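# Flip front cover, snap onto base, leave on conveyor

## Task

Flip the front cover so it faces the correct way, press it onto the base until it clicks into place, make sure the assembled unit ends up resting on the conveyor belt, then open the grippers and release it.

## Robot and tools

Robot: two arms, left_arm and right_arm, each with a two-finger parallel gripper. Their URDF roots sit at left_arm (+0.025, +0.348, 0) m with quat_wxyz (+0.999, 0, 0, -0.041) and right_arm (-0.012, -0.273, 0) m with quat_wxyz (+1.000, 0, 0, -0.008). The names are labels only; they do not mean left or right in the pictures.

Frame: everything uses one scene frame. Origin is on the tabletop midway between the arms, +z up, +x out across the table, and left_arm lies toward +y. Gripper fingers point along the gripper's own +z and close along its y. end_effector_position is the spot between the finger pads, roughly 1 cm back from the tips. Quaternions are written w first (qw, qx, qy, qz).

Row layout: any motion command is one row of 16 numbers: left_arm x, y, z, qw, qx, qy, qz, opening, then right_arm x, y, z, qw, qx, qy, qz, opening. Both halves must always be present, even if one arm is idle. x, y, z are an absolute target position in metres in the scene frame for that gripper's end_effector_position; the quaternion is an absolute target orientation in the scene frame. Opening runs from -1 (closed) to +1 (fully open, 0.094 m); it is a target, not an offset.

execute_actions(actions): actions is a list of up to 15 actions; each action is a list of up to 15 rows, one row per 1/30 s step. If an action has fewer than 15 rows its last row is repeated to fill 15 steps. An empty list just reports state and images. Each action is rejected for both arms if any target lies more than 0.6 m from that gripper's current position along any of the gripper's own axes; if the first action fails this check or any action is malformed, nothing runs. Each step, the controller clamps the commanded pose to within 70 mm and 16 degrees of the measured one and solves IK, favouring position over orientation, so a distant target needs several actions; afterwards the arm only continues to its last clamped pose. To keep an orientation steady, repeat your own chosen quaternion rather than copying the drifting reported one.

move(target, speed, blocking): target is one 16-number row as above (absolute poses). Each gripper travels in a straight line toward its pose, both finishing together, taking 0.5 to 10 s (cut off at 10 s). speed is the top path speed in m/s, 0.002 to 0.5, default 0.25; rotation is capped at twice that in rad/s. Openings are applied when the move starts. Paths ignore obstacles and the other arm. Grippers lag, wander, and may overshoot speed near full arm extension. Faster moves and targets set deeper past a contact push harder. blocking=false returns after 0.5 s while motion continues; then only wait or stop are allowed until a result shows the move has ended.

wait(seconds): 0 to 10 s; arms keep their last command; returns early if a running move finishes. stop(): brakes the current move (needs some distance); fingers keep moving. zoom_image(camera, region): camera is cam_head_left or cam_head_right (both 504x504); region [x0, y0, x1, y1] in pixels from the top-left, at most 504 by 504. read_manual(section): only "licences"; no motion. finished_scene(scene): ends the current scene, given its number, after the last command has settled; irreversible, and it reports success. Replying without any tool call ends everything.

Results: a state line per arm gives gripper position and quaternion (reported position may be off, more so at long reach). Hand target lines show the pose the controller is currently heading to. grip_measured is the finger opening on the command scale; the final Joint positions value is the opening in metres; each gripper may read up to about 1 mm off, consistently. Step readings list positions at some steps; HELD with an arm label means that arm's row was partly blocked. A move adds a move: line with the outcome (done, off_target, moving, held, fault) and limits (paced = target clipped; held = a check blocked steps, after which the arm may jump fast), plus each gripper's distance from its pose; if only one arm is named, the other is done. A pose unreachable line means the clearance check altered or blocked that arm's command. FAULT lines mean an arm stopped.

Practical notes: arms often end a centimetre or more short, usually low. Elbows never fully straighten. Joint ranges (rad), base to wrist: waist -2.618 to 3.054, shoulder 0 to 3.142, elbow 0 to 3.142, wrist pitch -1.571 to 1.571, wrist yaw -1.571 to 1.571, wrist roll -2.094 to 2.094. To grip, command an opening about 0.03 below grip_measured (less for a lighter hold); pads push about 50 to 62 N, less on parts under about 2 mm thick, with a brief spike on first contact. A wrist camera mount near each gripper can collide too. For an idle arm, resend its exact last reported pose and desired opening every call. Held objects may get brief tugs and loose ones may get nudged.

Avoid: knocking or placing anything off the table (fails the task), dropping or slipping parts, slamming, hard pushes, and letting the arms hit or squeeze each other. Holding loads heats motors: MOTOR HOT at 75 °C, a 10 s stop of that arm at 90 °C, and at 100 °C the arm goes limp and falls. Finish with the unit on the conveyor and both grippers open.

Each tool is called after "Call:" by a JSON object that holds its "api" and its "payload".

## Session

Call:
{"api": "execute_actions", "payload": {"actions": []}}

Scene clock: 0.00 s.
left_arm: end_effector_position=(+0.5708, +0.0871, +0.2433) grip_measured=+1.000 end_effector_quat_wxyz=(+0.247, -0.563, +0.735, -0.286) | right_arm: end_effector_position=(+0.2415, +0.0037, +0.1136) grip_measured=+1.000 end_effector_quat_wxyz=(-0.133, -0.029, +0.876, +0.462)
Joint positions: left_arm=[-0.427  2.451  2.777 -1.145 -0.211 -1.734  0.094] | right_arm=[ 0.432  1.819  1.189 -0.783 -0.996  0.435  0.094]
Joint velocities: left_arm=[-0.002 -0.007 -0.007 -0.007  0.051 -0.022  0.   ] | right_arm=[ 0.002 -0.022  0.007 -0.007 -0.066 -0.022  0.   ]
Hand target (left_arm): +0.569, +0.089, +0.243; +0.248, -0.563, +0.737, -0.280
Hand target (right_arm): +0.242, +0.005, +0.118; -0.129, -0.035, +0.873, +0.468

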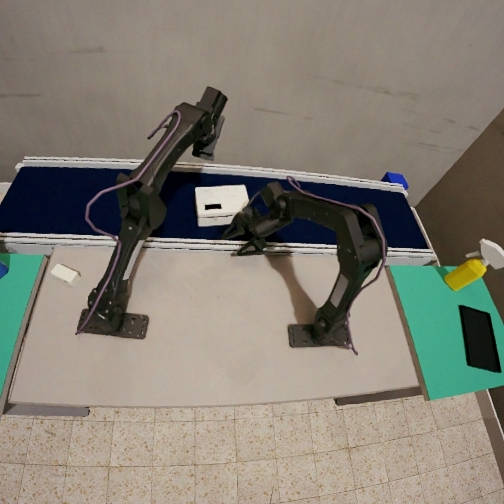

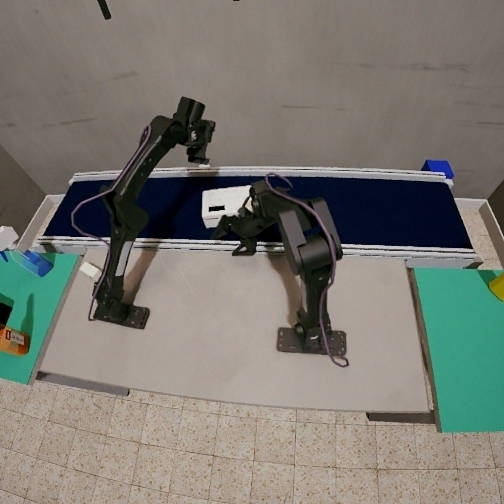

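Call:
{"api": "move", "payload": {"target": [0.2,0.4,0.25,0,0,1,0,1,0.2,-0.33,0.25,0,0,1,0,1]}}

Call:
{"api": "zoom_image", "payload": {"camera": "cam_head_left", "region": [150,150,310,270]}}

Call:
{"api": "zoom_image", "payload": {"camera": "cam_head_right", "region": [150,150,310,270]}}

Scene clock: 11.43 s.
left_arm: end_effector_position=(+0.2049, +0.3996, +0.2579) grip_measured=+1.000 end_effector_quat_wxyz=(+0.180, -0.011, +0.983, +0.040) | right_arm: end_effector_position=(+0.2024, -0.3266, +0.2347) grip_measured=+1.000 end_effector_quat_wxyz=(+0.106, +0.003, +0.994, -0.020)
Joint positions: left_arm=[ 0.381  1.05   1.407 -1.559  0.025  0.27   0.094] | right_arm=[-0.246  1.263  1.462 -1.554 -0.016 -0.252  0.094]
Joint velocities: left_arm=[-0.007  0.007  0.012  0.007  0.051  0.007  0.   ] | right_arm=[ 0.002 -0.002  0.002 -0.022 -0.051 -0.095  0.   ]
Hand target (left_arm): +0.198, +0.399, +0.255; +0.175, -0.004, +0.984, +0.045
Hand target (right_arm): +0.200, -0.328, +0.248; +0.128, +0.003, +0.991, -0.029
Off the commanded pose (left_arm): 0.009 m, 21 deg; orientation clipped at the last step of the last action.
Off the commanded pose (right_arm): 0.016 m, 12 deg.
joint sent to its limit (left arm) — the command would take joint 4 (wrist pitch) past its lower limit, so that joint was sent only as far as its limit.
joint sent to its limit (right arm) — the command would take joint 4 (wrist pitch) past its lower limit, so that joint was sent only as far as its limit.
move: off_target (left_arm, right_arm); limits=paced

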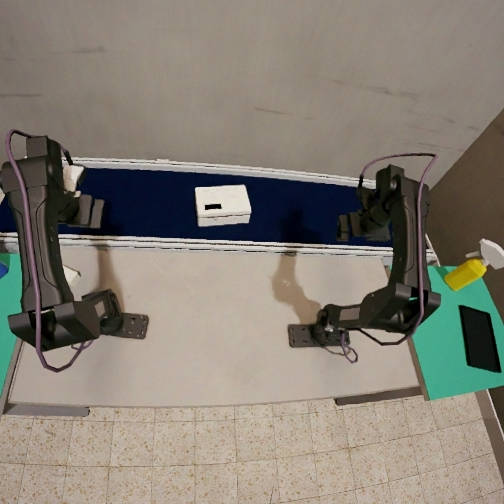

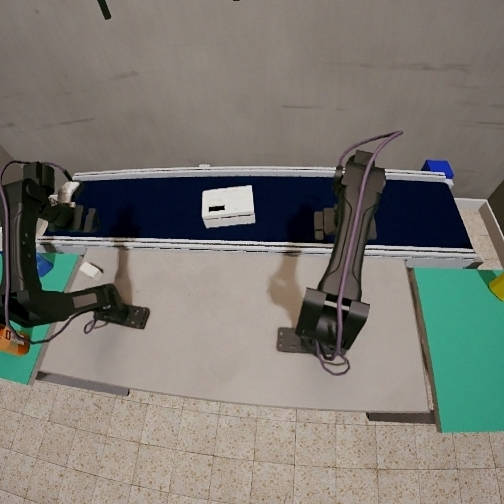

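Region (150, 150, 310, 270) of cam_head_left's 504x504 image, scaled by 3.150, with more detail than that image has; it fills the top 378 rows of this view, and the rest is white.

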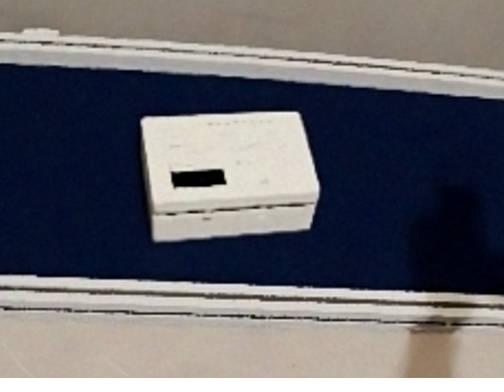

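Region (150, 150, 310, 270) of cam_head_right's 504x504 image, scaled by 3.150, with more detail than that image has; it fills the top 378 rows of this view, and the rest is white.

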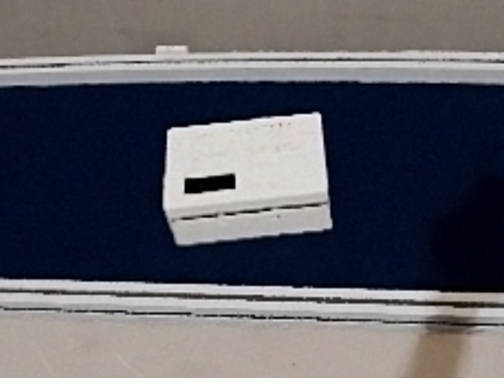

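Call:
{"api": "zoom_image", "payload": {"camera": "cam_head_left", "region": [185,175,265,235]}}

Call:
{"api": "zoom_image", "payload": {"camera": "cam_head_right", "region": [190,175,270,235]}}

Region (185, 175, 265, 235) of cam_head_left's 504x504 image, scaled by 6.300, with more detail than that image has; it fills the top 378 rows of this view, and the rest is white.

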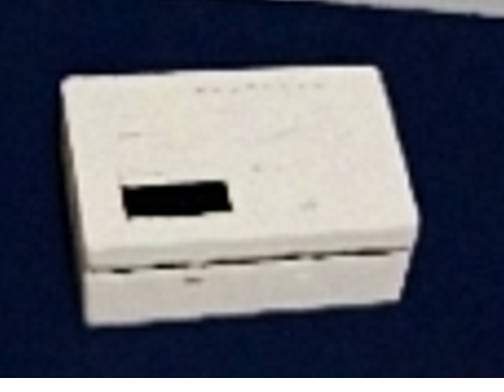

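Region (190, 175, 270, 235) of cam_head_right's 504x504 image, scaled by 6.300, with more detail than that image has; it fills the top 378 rows of this view, and the rest is white.

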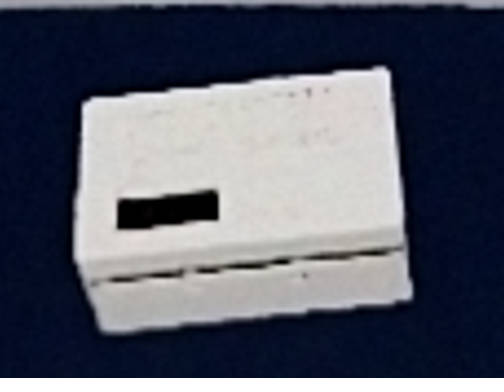

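Call:
{"api": "move", "payload": {"target": [0.38,0.2,0.16,0,-0.707,0.707,0,1,0.38,-0.1,0.16,0,0.707,0.707,0,1]}}

Call:
{"api": "zoom_image", "payload": {"camera": "cam_head_left", "region": [130,120,330,270]}}

Call:
{"api": "zoom_image", "payload": {"camera": "cam_head_right", "region": [130,120,330,270]}}

Scene clock: 28.17 s.
left_arm: end_effector_position=(+0.3825, +0.2029, +0.1568) grip_measured=+1.000 end_effector_quat_wxyz=(-0.008, +0.704, -0.710, +0.007) | right_arm: end_effector_position=(+0.3808, -0.1040, +0.1578) grip_measured=+1.000 end_effector_quat_wxyz=(+0.015, +0.706, +0.708, +0.030)
Joint positions: left_arm=[-0.31   2.015  1.967 -1.505 -0.01  -1.955  0.094] | right_arm=[ 0.422  2.172  2.21  -1.543  0.005  1.974  0.094]
Joint velocities: left_arm=[-0.007  0.012 -0.007 -0.066 -0.007  0.051  0.   ] | right_arm=[-0.007  0.002  0.002 -0.007 -0.051 -0.007  0.   ]
Hand target (left_arm): +0.380, +0.200, +0.157; -0.002, +0.707, -0.708, -0.000
Hand target (right_arm): +0.380, -0.102, +0.159; +0.014, +0.707, +0.707, +0.027
Off the commanded pose (left_arm): 0.005 m, 1 deg.
Off the commanded pose (right_arm): 0.005 m, 4 deg.
joint sent to its limit (right arm) — the command would take joint 4 (wrist pitch) past its lower limit, so that joint was sent only as far as its limit.
move: off_target (right_arm)

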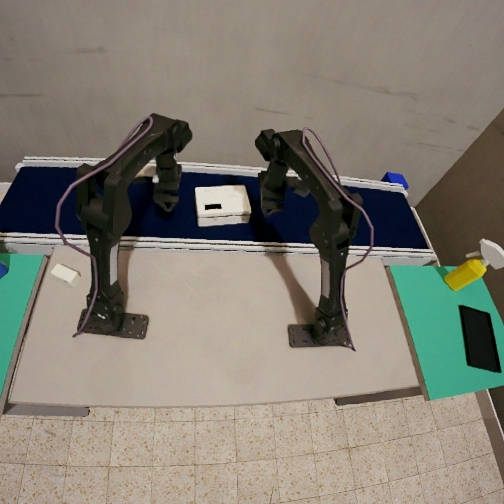

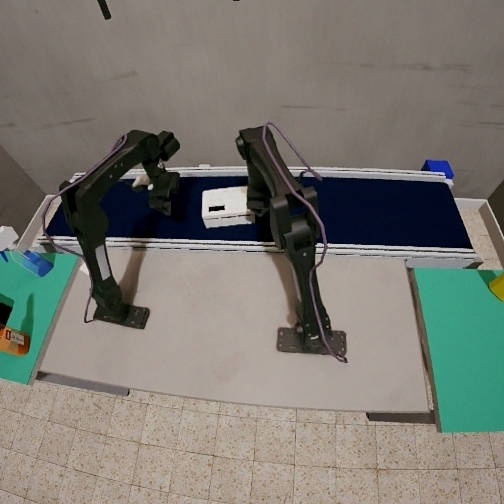

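Region (130, 120, 330, 270) of cam_head_left's 504x504 image, scaled by 2.520, with more detail than that image has; it fills the top 378 rows of this view, and the rest is white.

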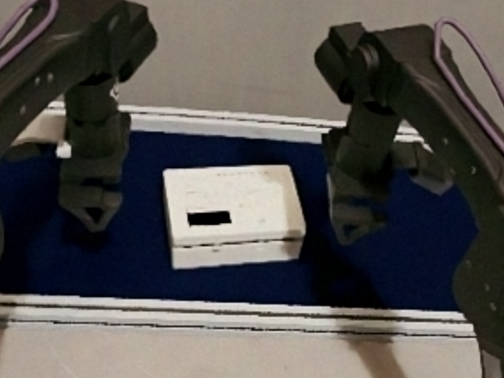

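Region (130, 120, 330, 270) of cam_head_right's 504x504 image, scaled by 2.520, with more detail than that image has; it fills the top 378 rows of this view, and the rest is white.

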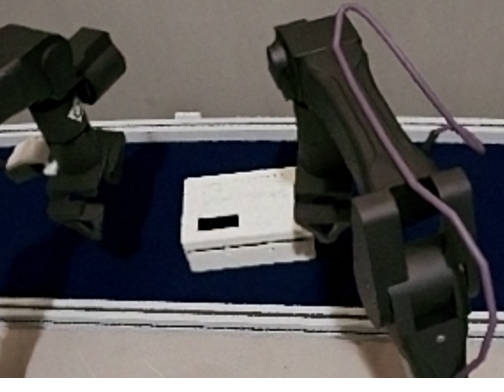

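Call:
{"api": "move", "payload": {"target": [0.38,0.2,0.07,0,-0.707,0.707,0,-1,0.38,-0.14,0.07,0,0.707,0.707,0,-1], "speed": 0.05}}

Call:
{"api": "zoom_image", "payload": {"camera": "cam_head_left", "region": [130,120,330,270]}}

Call:
{"api": "zoom_image", "payload": {"camera": "cam_head_right", "region": [130,120,330,270]}}

Scene clock: 36.43 s.
left_arm: end_effector_position=(+0.3833, +0.2016, +0.0752) grip_measured=-0.982 end_effector_quat_wxyz=(-0.005, +0.705, -0.709, +0.005) | right_arm: end_effector_position=(+0.3796, -0.1366, +0.0621) grip_measured=-0.979 end_effector_quat_wxyz=(-0.005, +0.707, +0.707, -0.009)
Joint positions: left_arm=[-0.31   2.015  1.642 -1.185 -0.005 -1.958  0.001] | right_arm=[ 0.348  2.172  1.829 -1.248 -0.001  1.903  0.001]
Joint velocities: left_arm=[-0.007 -0.007 -0.007 -0.022  0.022 -0.051 -0.   ] | right_arm=[-0.002  0.002 -0.007 -0.007  0.022  0.037 -0.001]
Hand target (left_arm): +0.379, +0.200, +0.070; +0.000, +0.707, -0.707, +0.000
Hand target (right_arm): +0.378, -0.140, +0.070; -0.000, +0.707, +0.707, -0.000
Off the commanded pose (left_arm): 0.006 m, 1 deg.
Off the commanded pose (right_arm): 0.009 m, 1 deg.
move: done

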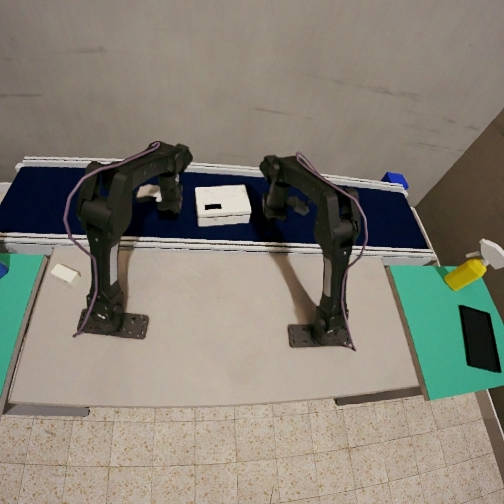

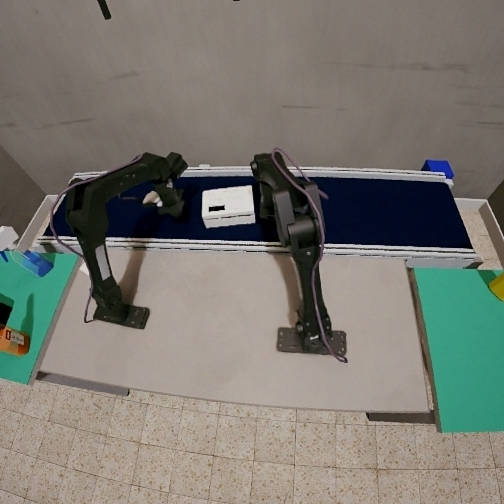

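Region (130, 120, 330, 270) of cam_head_left's 504x504 image, scaled by 2.520, with more detail than that image has; it fills the top 378 rows of this view, and the rest is white.

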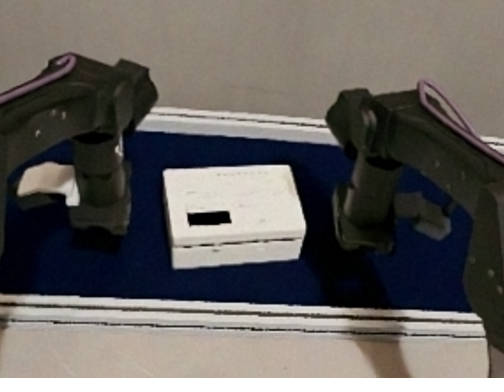

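Region (130, 120, 330, 270) of cam_head_right's 504x504 image, scaled by 2.520, with more detail than that image has; it fills the top 378 rows of this view, and the rest is white.

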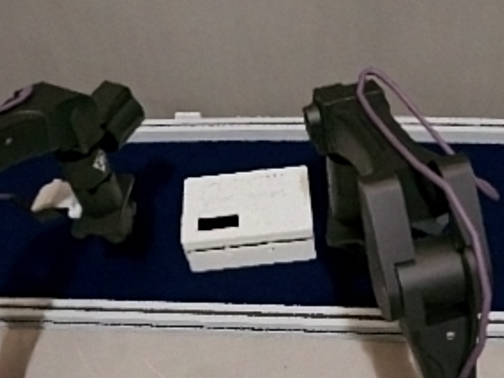

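Call:
{"api": "move", "payload": {"target": [0.38,0.2,0.02,0,-0.707,0.707,0,-1,0.38,-0.14,0.02,0,0.707,0.707,0,-1], "speed": 0.02}}

Scene clock: 42.90 s.
left_arm: end_effector_position=(+0.3856, +0.2006, +0.0315) grip_measured=-0.982 end_effector_quat_wxyz=(-0.008, +0.705, -0.709, +0.013) | right_arm: end_effector_position=(+0.3834, -0.1351, +0.0282) grip_measured=-0.979 end_effector_quat_wxyz=(+0.003, +0.707, +0.707, +0.010)
Joint positions: left_arm=[-0.31   2.046  1.51  -1.005 -0.005 -1.958  0.001] | right_arm=[ 0.348  2.172  1.692 -1.071 -0.002  1.902  0.001]
Joint velocities: left_arm=[-0.002 -0.027  0.007  0.037  0.022  0.007 -0.001] | right_arm=[-0.012 -0.017 -0.017  0.051 -0.022  0.051 -0.001]
Hand target (left_arm): +0.379, +0.200, +0.020; -0.000, +0.707, -0.707, -0.000
Hand target (right_arm): +0.379, -0.140, +0.020; -0.000, +0.707, +0.707, -0.000
Off the commanded pose (left_arm): 0.013 m, 2 deg.
Off the commanded pose (right_arm): 0.010 m, 1 deg.
move: off_target (left_arm)

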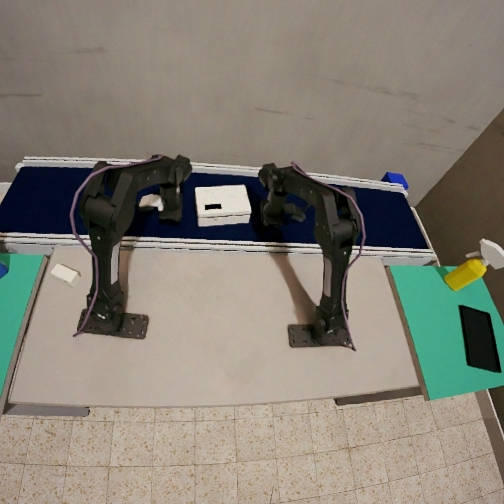

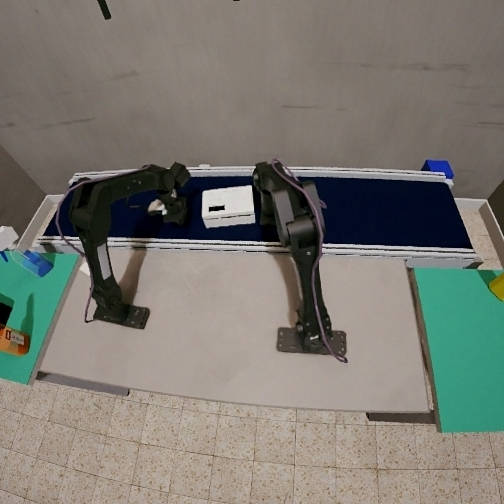

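Call:
{"api": "move", "payload": {"target": [0.36,0.2,0.15,0,0,1,0,-1,0.25,-0.3,0.15,0,0,1,0,-1]}}

Call:
{"api": "move", "payload": {"target": [0.42,0.08,0.12,0.183,0.683,0.683,-0.183,-1,0.25,-0.3,0.15,0,0,1,0,-1], "speed": 0.15}}

Call:
{"api": "zoom_image", "payload": {"camera": "cam_head_left", "region": [150,150,310,270]}}

Call:
{"api": "zoom_image", "payload": {"camera": "cam_head_right", "region": [150,150,310,270]}}

Scene clock: 59.53 s.
left_arm: end_effector_position=(+0.3612, +0.2025, +0.1370) grip_measured=-0.982 end_effector_quat_wxyz=(-0.013, -0.010, +1.000, +0.007) | right_arm: end_effector_position=(+0.2587, -0.2961, +0.1473) grip_measured=-0.979 end_effector_quat_wxyz=(+0.002, +0.001, +1.000, +0.003)
Joint positions: left_arm=[-0.33   1.968  1.821 -1.452 -0.003 -0.432  0.001] | right_arm=[-0.077  1.569  1.381 -1.379 -0.007 -0.09   0.001]
Joint velocities: left_arm=[-0.007  0.002 -0.017  0.007  0.007 -0.007 -0.001] | right_arm=[-0.022  0.007 -0.012  0.007 -0.037 -0.051  0.002]
Hand target (left_arm): +0.361, +0.199, +0.150; +0.000, -0.000, +1.000, -0.000
Hand target (right_arm): +0.250, -0.298, +0.150; +0.001, +0.000, +1.000, +0.002
Off the commanded pose (left_arm): 0.013 m, 2 deg.
Off the commanded pose (right_arm): 0.010 m, 0 deg.
move: off_target (left_arm)

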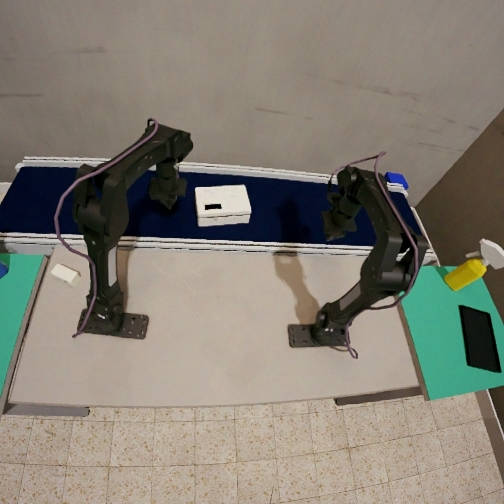

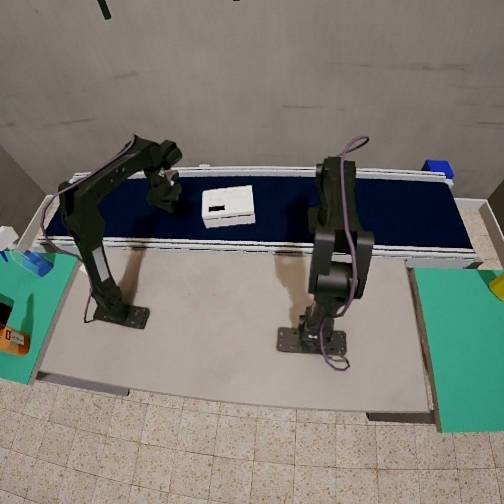

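Scene clock: 65.57 s.
left_arm: end_effector_position=(+0.4200, +0.0807, +0.1189) grip_measured=-0.982 end_effector_quat_wxyz=(+0.188, +0.682, +0.686, -0.169) | right_arm: end_effector_position=(+0.2584, -0.2974, +0.1473) grip_measured=-0.979 end_effector_quat_wxyz=(+0.002, -0.001, +1.000, +0.003)
Joint positions: left_arm=[-0.353  2.128  1.886 -1.072  0.447  1.072  0.001] | right_arm=[-0.081  1.569  1.381 -1.38  -0.005 -0.098  0.001]
Joint velocities: left_arm=[-0.017  0.007  0.022 -0.022  0.037  0.095  0.001] | right_arm=[ 0.007  0.007 -0.017 -0.022  0.022 -0.037 -0.001]
Hand target (left_arm): +0.421, +0.081, +0.119; +0.185, +0.683, +0.683, -0.181
Hand target (right_arm): +0.250, -0.300, +0.150; -0.000, +0.000, +1.000, -0.000
Off the commanded pose (left_arm): 0.001 m, 2 deg.
Off the commanded pose (right_arm): 0.009 m, 0 deg.
move: done

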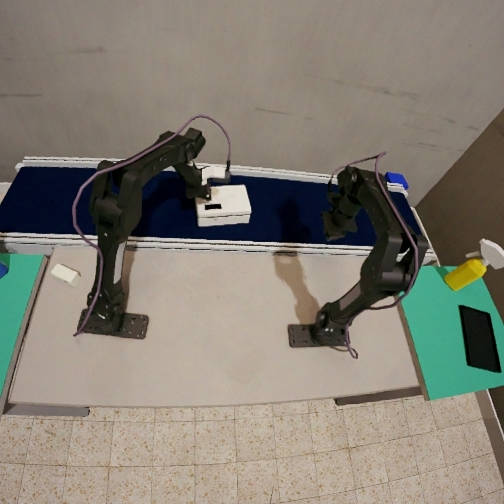

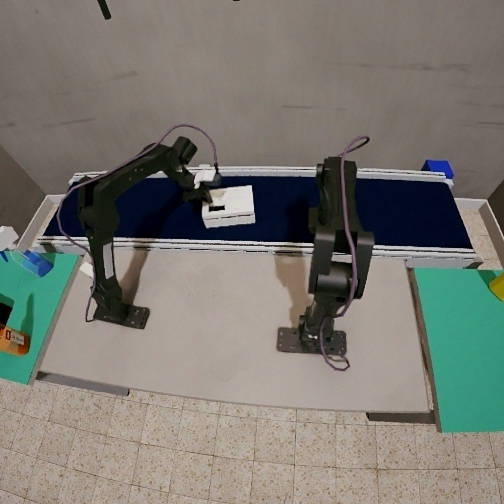

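Region (150, 150, 310, 270) of cam_head_left's 504x504 image, scaled by 3.150, with more detail than that image has; it fills the top 378 rows of this view, and the rest is white.

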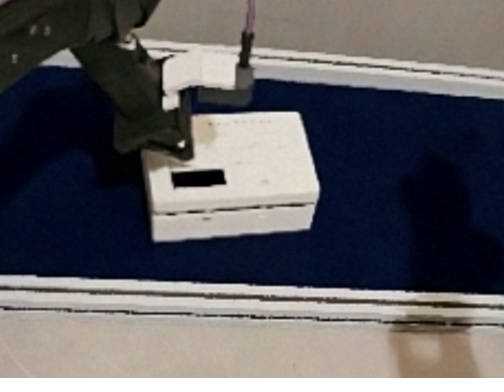

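Region (150, 150, 310, 270) of cam_head_right's 504x504 image, scaled by 3.150, with more detail than that image has; it fills the top 378 rows of this view, and the rest is white.

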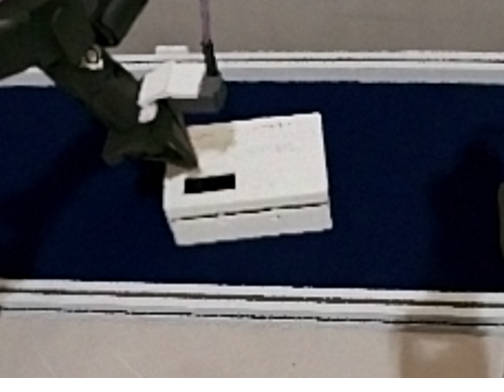

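Call:
{"api": "move", "payload": {"target": [0.418,0.07,0.095,0.183,0.683,0.683,-0.183,-1,0.25,-0.3,0.15,0,0,1,0,-1], "speed": 0.03}}

Call:
{"api": "zoom_image", "payload": {"camera": "cam_head_left", "region": [170,165,270,240]}}

Call:
{"api": "zoom_image", "payload": {"camera": "cam_head_right", "region": [170,165,270,240]}}

Scene clock: 72.40 s.
left_arm: end_effector_position=(+0.4233, +0.0746, +0.1054) grip_measured=-0.982 end_effector_quat_wxyz=(+0.193, +0.686, +0.681, -0.168) | right_arm: end_effector_position=(+0.2584, -0.2974, +0.1473) grip_measured=-0.979 end_effector_quat_wxyz=(+0.002, -0.001, +1.000, +0.003)
Joint positions: left_arm=[-0.361  2.145  1.856 -1.012  0.447  1.073  0.001] | right_arm=[-0.081  1.569  1.381 -1.38  -0.005 -0.098  0.001]
Joint velocities: left_arm=[ 0.012  0.007 -0.007  0.022  0.037  0.051  0.   ] | right_arm=[-0.002  0.012 -0.007 -0.037 -0.037  0.007 -0.001]
Hand target (left_arm): +0.418, +0.070, +0.095; +0.183, +0.683, +0.683, -0.183
Hand target (right_arm): +0.250, -0.300, +0.150; -0.000, +0.000, +1.000, +0.000
Off the commanded pose (left_arm): 0.013 m, 2 deg.
Off the commanded pose (right_arm): 0.009 m, 0 deg.
move: off_target (left_arm)

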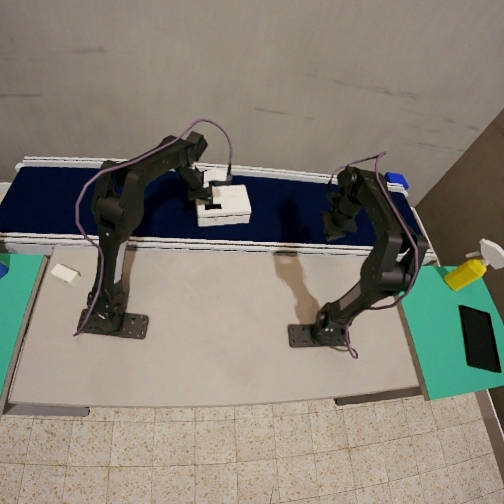

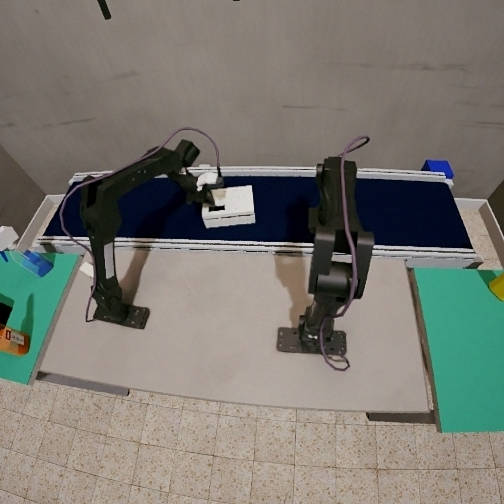

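Region (170, 165, 270, 240) of cam_head_left's 504x504 image, scaled by 5.040, with more detail than that image has; it fills the top 378 rows of this view, and the rest is white.

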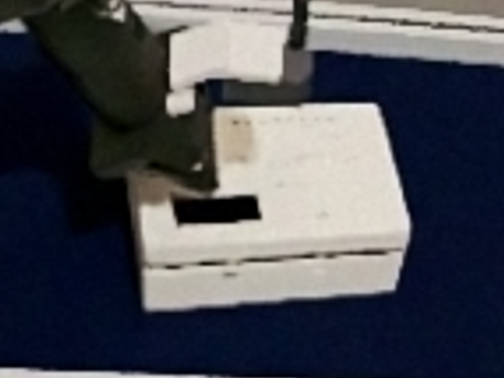

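Region (170, 165, 270, 240) of cam_head_right's 504x504 image, scaled by 5.040, with more detail than that image has; it fills the top 378 rows of this view, and the rest is white.

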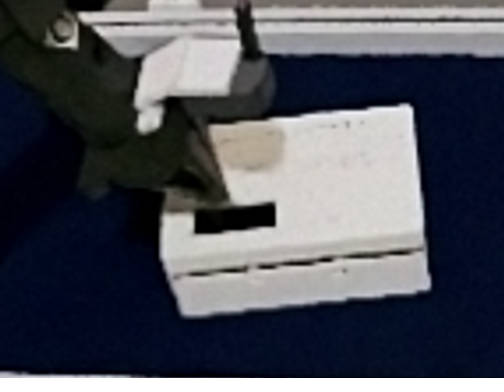

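Call:
{"api": "move", "payload": {"target": [0.404,0.068,0.095,0.183,0.683,0.683,-0.183,-1,0.25,-0.3,0.15,0,0,1,0,-1], "speed": 0.03}}

Call:
{"api": "move", "payload": {"target": [0.404,0.066,0.075,0.183,0.683,0.683,-0.183,-1,0.25,-0.3,0.15,0,0,1,0,-1], "speed": 0.02}}

Call:
{"api": "zoom_image", "payload": {"camera": "cam_head_left", "region": [170,165,270,240]}}

Call:
{"api": "zoom_image", "payload": {"camera": "cam_head_right", "region": [170,165,270,240]}}

Scene clock: 78.90 s.
left_arm: end_effector_position=(+0.4090, +0.0715, +0.0895) grip_measured=-0.982 end_effector_quat_wxyz=(+0.177, +0.685, +0.684, -0.176) | right_arm: end_effector_position=(+0.2584, -0.2974, +0.1473) grip_measured=-0.979 end_effector_quat_wxyz=(+0.002, -0.001, +1.000, +0.003)
Joint positions: left_arm=[-0.38   2.133  1.78  -0.976  0.447  1.054  0.001] | right_arm=[-0.081  1.569  1.381 -1.38  -0.005 -0.098  0.001]
Joint velocities: left_arm=[-0.002  0.002  0.002  0.095 -0.007 -0.022 -0.   ] | right_arm=[-0.002  0.002  0.012  0.022 -0.11   0.022  0.   ]
Hand target (left_arm): +0.404, +0.068, +0.095; +0.183, +0.683, +0.683, -0.183
Hand target (right_arm): +0.250, -0.300, +0.150; -0.000, +0.000, +1.000, +0.000
Off the commanded pose (left_arm): 0.008 m, 1 deg.
Off the commanded pose (right_arm): 0.009 m, 0 deg.
move: done

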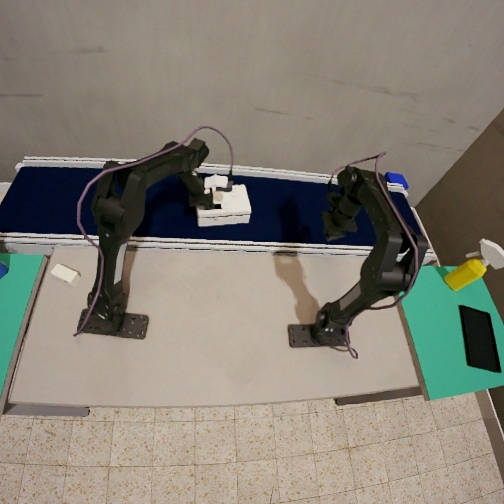

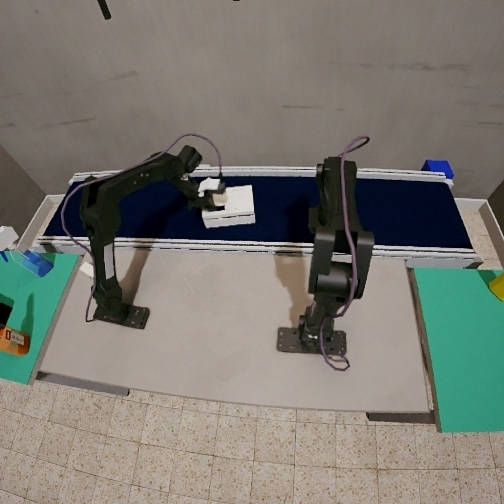

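Scene clock: 79.93 s.
left_arm: end_effector_position=(+0.4119, +0.0675, +0.0849) grip_measured=-0.982 end_effector_quat_wxyz=(+0.194, +0.684, +0.680, -0.178) | right_arm: end_effector_position=(+0.2584, -0.2974, +0.1473) grip_measured=-0.979 end_effector_quat_wxyz=(+0.002, -0.001, +1.000, +0.003)
Joint positions: left_arm=[-0.381  2.124  1.735 -0.904  0.461  1.049  0.001] | right_arm=[-0.081  1.569  1.381 -1.38  -0.005 -0.098  0.001]
Joint velocities: left_arm=[-0.007 -0.012 -0.007 -0.051 -0.007 -0.051  0.001] | right_arm=[-0.007 -0.002 -0.002  0.007  0.022 -0.022 -0.   ]
Hand target (left_arm): +0.404, +0.066, +0.075; +0.183, +0.683, +0.683, -0.183
Hand target (right_arm): +0.250, -0.300, +0.150; -0.000, +0.000, +1.000, +0.000
Off the commanded pose (left_arm): 0.013 m, 2 deg.
Off the commanded pose (right_arm): 0.009 m, 0 deg.
move: off_target (left_arm)

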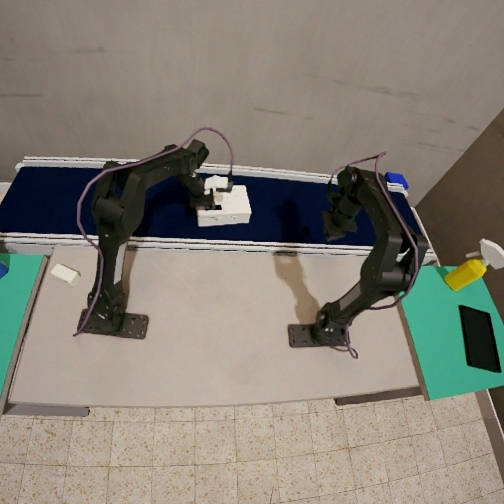

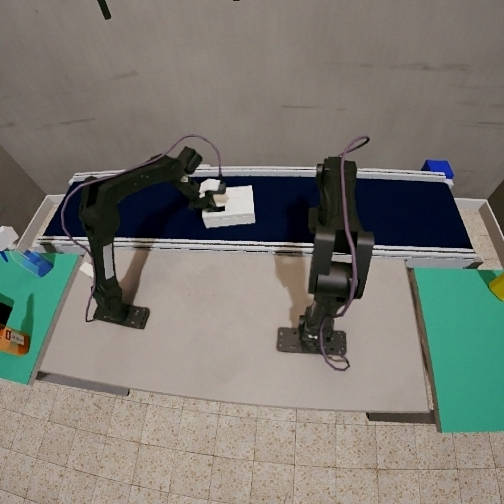

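Region (170, 165, 270, 240) of cam_head_left's 504x504 image, scaled by 5.040, with more detail than that image has; it fills the top 378 rows of this view, and the rest is white.

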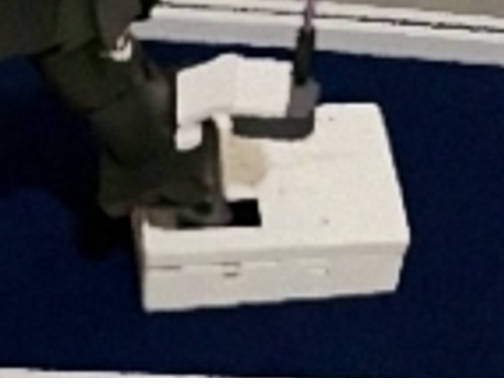

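Region (170, 165, 270, 240) of cam_head_right's 504x504 image, scaled by 5.040, with more detail than that image has; it fills the top 378 rows of this view, and the rest is white.

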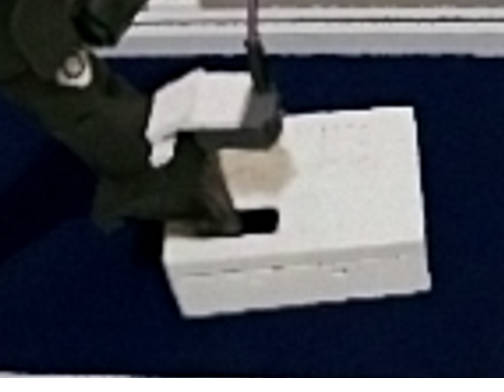

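Call:
{"api": "move", "payload": {"target": [0.415,0.062,0.115,0.092,0.701,0.701,-0.092,-1,0.25,-0.3,0.15,0,0,1,0,-1], "speed": 0.05}}

Call:
{"api": "move", "payload": {"target": [0.411,0.06,0.068,0.092,0.701,0.701,-0.092,-1,0.25,-0.3,0.15,0,0,1,0,-1], "speed": 0.02}}

Call:
{"api": "zoom_image", "payload": {"camera": "cam_head_right", "region": [170,165,270,240]}}

Scene clock: 91.30 s.
left_arm: end_effector_position=(+0.4171, +0.0638, +0.1175) grip_measured=-0.982 end_effector_quat_wxyz=(+0.101, +0.703, +0.698, -0.091) | right_arm: end_effector_position=(+0.2584, -0.2974, +0.1473) grip_measured=-0.979 end_effector_quat_wxyz=(+0.002, -0.001, +1.000, +0.003)
Joint positions: left_arm=[-0.465  2.303  2.236 -1.349  0.225  1.013  0.001] | right_arm=[-0.081  1.569  1.381 -1.38  -0.005 -0.098  0.001]
Joint velocities: left_arm=[ 0.012 -0.007 -0.007 -0.081  0.022  0.007 -0.   ] | right_arm=[-0.002  0.002  0.012 -0.022 -0.051 -0.007  0.001]
Hand target (left_arm): +0.415, +0.062, +0.115; +0.092, +0.701, +0.701, -0.092
Hand target (right_arm): +0.250, -0.300, +0.150; -0.000, +0.000, +1.000, +0.000
Off the commanded pose (left_arm): 0.004 m, 1 deg.
Off the commanded pose (right_arm): 0.009 m, 0 deg.
move: done

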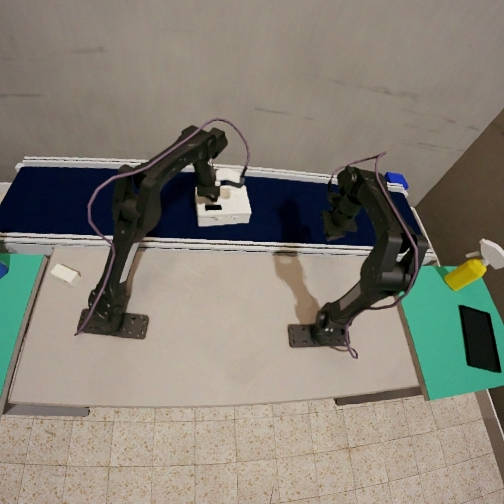

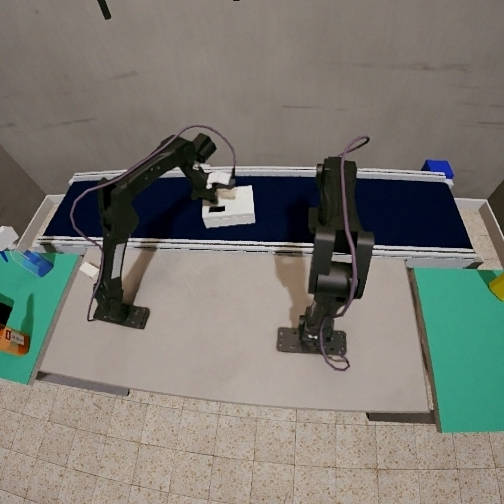

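Scene clock: 94.03 s.
left_arm: end_effector_position=(+0.4155, +0.0642, +0.0840) grip_measured=-0.982 end_effector_quat_wxyz=(+0.102, +0.701, +0.700, -0.090) | right_arm: end_effector_position=(+0.2584, -0.2974, +0.1473) grip_measured=-0.979 end_effector_quat_wxyz=(+0.002, -0.001, +1.000, +0.003)
Joint positions: left_arm=[-0.466  2.271  2.048 -1.188  0.223  1.004  0.001] | right_arm=[-0.081  1.569  1.381 -1.38  -0.005 -0.099  0.001]
Joint velocities: left_arm=[-0.022 -0.012  0.022  0.022 -0.037 -0.007 -0.001] | right_arm=[-0.017 -0.002  0.012  0.007 -0.081 -0.081 -0.001]
Hand target (left_arm): +0.410, +0.061, +0.068; +0.091, +0.701, +0.701, -0.092
Hand target (right_arm): +0.250, -0.300, +0.150; -0.000, -0.000, +1.000, +0.000
Off the commanded pose (left_arm): 0.017 m, 1 deg.
Off the commanded pose (right_arm): 0.009 m, 0 deg.
move: off_target (left_arm)

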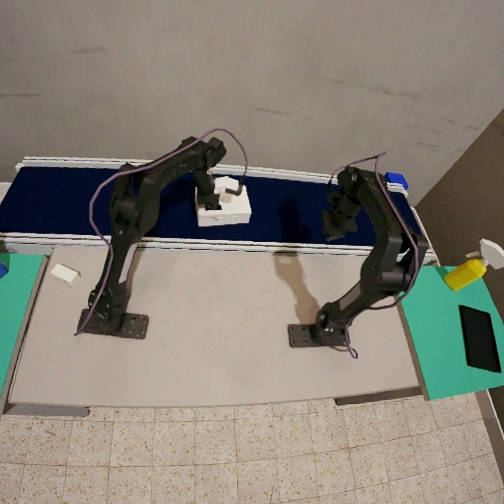

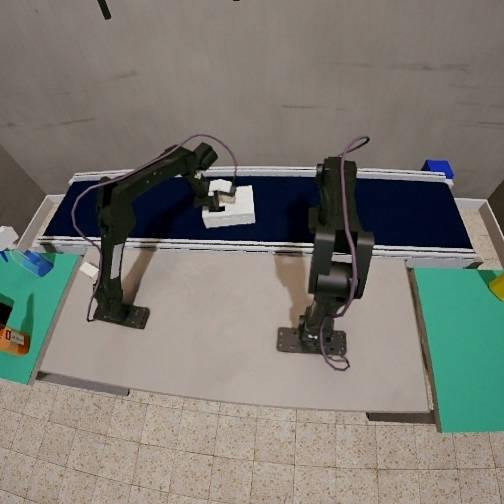

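Region (170, 165, 270, 240) of cam_head_right's 504x504 image, scaled by 5.040, with more detail than that image has; it fills the top 378 rows of this view, and the rest is white.

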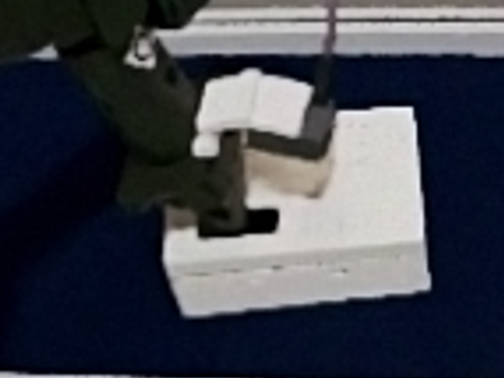

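Call:
{"api": "move", "payload": {"target": [0.43,0.12,0.14,0.291,0.6,0.702,-0.249,0.5,0.45,-0.14,0.13,0.249,-0.702,0.6,0.291,0.5], "speed": 0.15}}

Call:
{"api": "move", "payload": {"target": [0.43,0.165,0.10,0.291,0.6,0.702,-0.249,0.5,0.474,-0.115,0.10,0.249,-0.702,0.6,0.291,0.5], "speed": 0.1}}

Call:
{"api": "move", "payload": {"target": [0.43,0.165,0.06,0.291,0.6,0.702,-0.249,0.5,0.474,-0.115,0.06,0.249,-0.702,0.6,0.291,0.5], "speed": 0.05}}

Call:
{"api": "zoom_image", "payload": {"camera": "cam_head_left", "region": [150,150,310,270]}}

Call:
{"api": "zoom_image", "payload": {"camera": "cam_head_right", "region": [150,150,310,270]}}

Scene clock: 134.97 s.
left_arm: end_effector_position=(+0.4341, +0.1195, +0.1336) grip_measured=+0.498 end_effector_quat_wxyz=(+0.285, +0.604, +0.705, -0.240) | right_arm: end_effector_position=(+0.4516, -0.1480, +0.1280) grip_measured=+0.497 end_effector_quat_wxyz=(-0.265, +0.693, -0.618, -0.261)
Joint positions: left_arm=[-0.188  1.988  1.619 -0.82   0.678  1.01   0.07 ] | right_arm=[ 0.018  2.459  2.386 -1.543 -0.761 -1.701  0.07 ]
Joint velocities: left_arm=[-0.027 -0.007 -0.012  0.051 -0.022  0.007 -0.   ] | right_arm=[-0.002 -0.017  0.002 -0.081 -0.037  0.007  0.   ]
Hand target (left_arm): +0.430, +0.120, +0.141; +0.293, +0.600, +0.702, -0.248
Hand target (right_arm): +0.452, -0.142, +0.130; -0.270, +0.694, -0.611, -0.270
Off the commanded pose (left_arm): 0.008 m, 1 deg.
Off the commanded pose (right_arm): 0.008 m, 5 deg.
joint sent to its limit (right arm) — the command would take joint 4 (wrist pitch) past its lower limit, so that joint was sent only as far as its limit.
move: off_target (right_arm)

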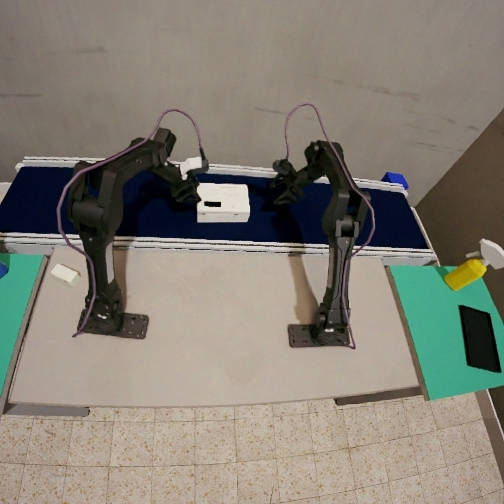

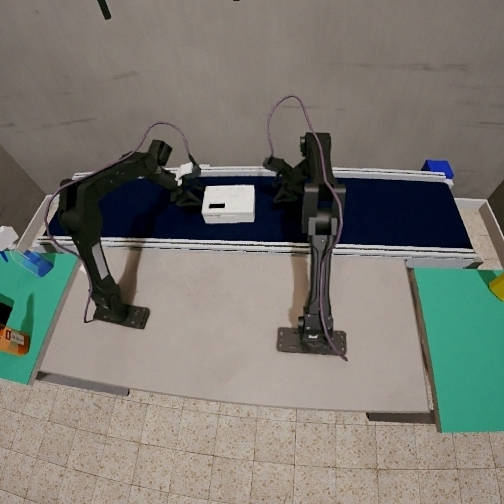

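Scene clock: 136.03 s.
left_arm: end_effector_position=(+0.4327, +0.1670, +0.0988) grip_measured=+0.498 end_effector_quat_wxyz=(+0.285, +0.598, +0.710, -0.241) | right_arm: end_effector_position=(+0.4736, -0.1198, +0.0958) grip_measured=+0.497 end_effector_quat_wxyz=(-0.261, +0.700, -0.609, -0.267)
Joint positions: left_arm=[-0.072  1.988  1.486 -0.772  0.716  1.134  0.07 ] | right_arm=[ 0.075  2.639  2.594 -1.548 -0.765 -1.66   0.07 ]
Joint velocities: left_arm=[-0.012 -0.007 -0.007  0.037 -0.022 -0.081 -0.001] | right_arm=[-0.012 -0.002 -0.032 -0.022  0.007  0.022 -0.   ]
Hand target (left_arm): +0.429, +0.165, +0.100; +0.291, +0.600, +0.702, -0.250
Hand target (right_arm): +0.474, -0.115, +0.100; -0.266, +0.696, -0.607, -0.275
Off the commanded pose (left_arm): 0.004 m, 1 deg.
Off the commanded pose (right_arm): 0.006 m, 3 deg.
joint sent to its limit (right arm) — the command would take joint 4 (wrist pitch) past its lower limit, so that joint was sent only as far as its limit.
move: off_target (right_arm)

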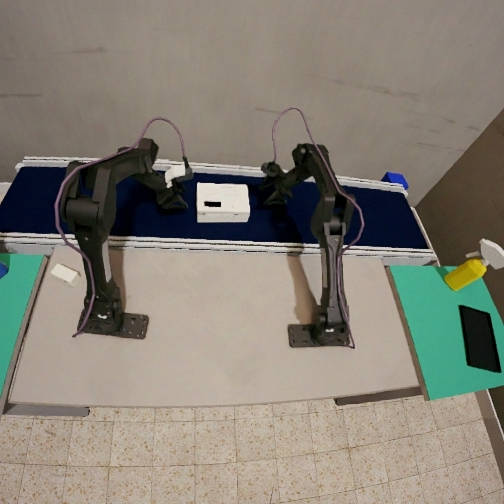

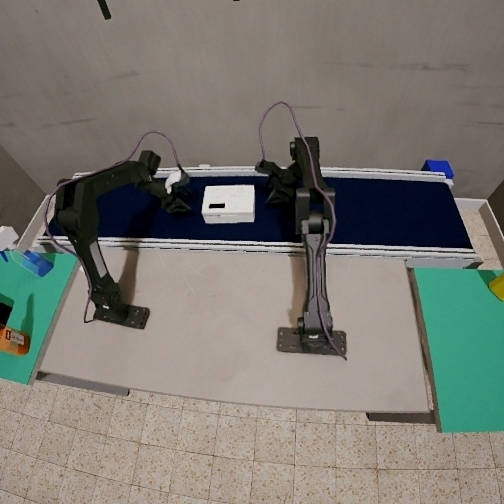

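Scene clock: 137.27 s.
left_arm: end_effector_position=(+0.4344, +0.1667, +0.0674) grip_measured=+0.498 end_effector_quat_wxyz=(+0.294, +0.601, +0.705, -0.235) | right_arm: end_effector_position=(+0.4700, -0.1205, +0.0562) grip_measured=+0.497 end_effector_quat_wxyz=(-0.237, +0.699, -0.610, -0.290)
Joint positions: left_arm=[-0.072  2.018  1.393 -0.627  0.716  1.136  0.07 ] | right_arm=[ 0.075  2.722  2.594 -1.548 -0.761 -1.69   0.07 ]
Joint velocities: left_arm=[ 0.002  0.007  0.002 -0.037 -0.037 -0.081  0.   ] | right_arm=[-0.012 -0.022 -0.012  0.007 -0.022 -0.037 -0.   ]
Hand target (left_arm): +0.430, +0.165, +0.060; +0.291, +0.600, +0.702, -0.249
Hand target (right_arm): +0.473, -0.115, +0.060; -0.250, +0.702, -0.601, -0.290
Off the commanded pose (left_arm): 0.009 m, 2 deg.
Off the commanded pose (right_arm): 0.008 m, 2 deg.
move: done

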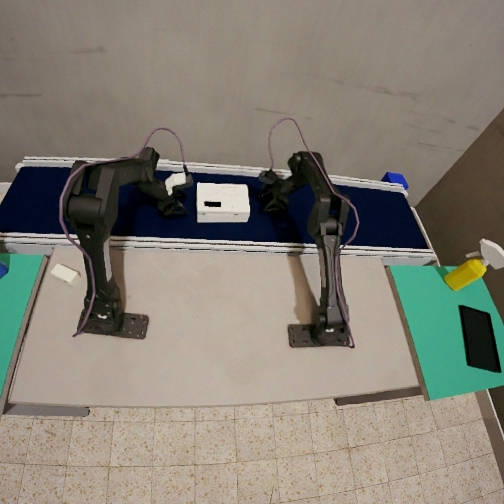

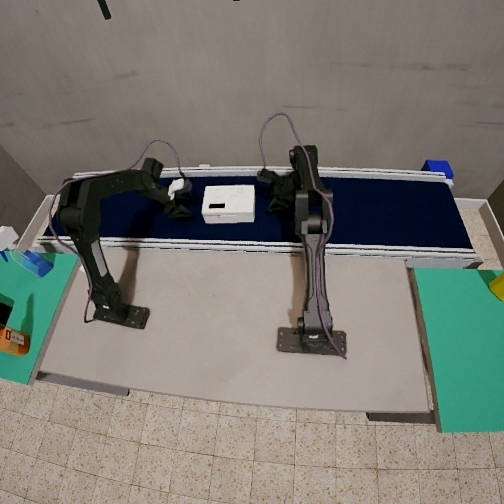

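Region (150, 150, 310, 270) of cam_head_left's 504x504 image, scaled by 3.150, with more detail than that image has; it fills the top 378 rows of this view, and the rest is white.

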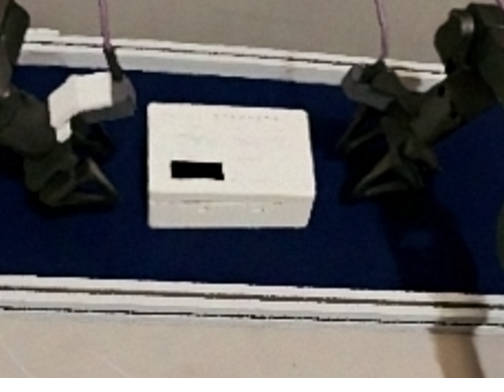

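Region (150, 150, 310, 270) of cam_head_right's 504x504 image, scaled by 3.150, with more detail than that image has; it fills the top 378 rows of this view, and the rest is white.

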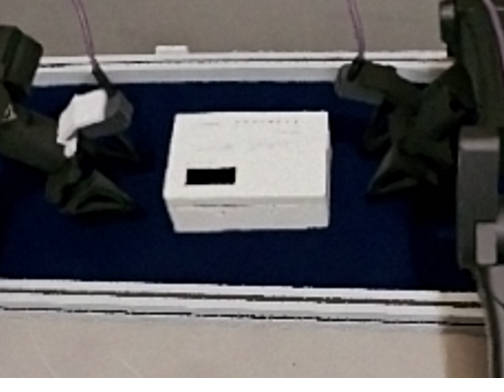

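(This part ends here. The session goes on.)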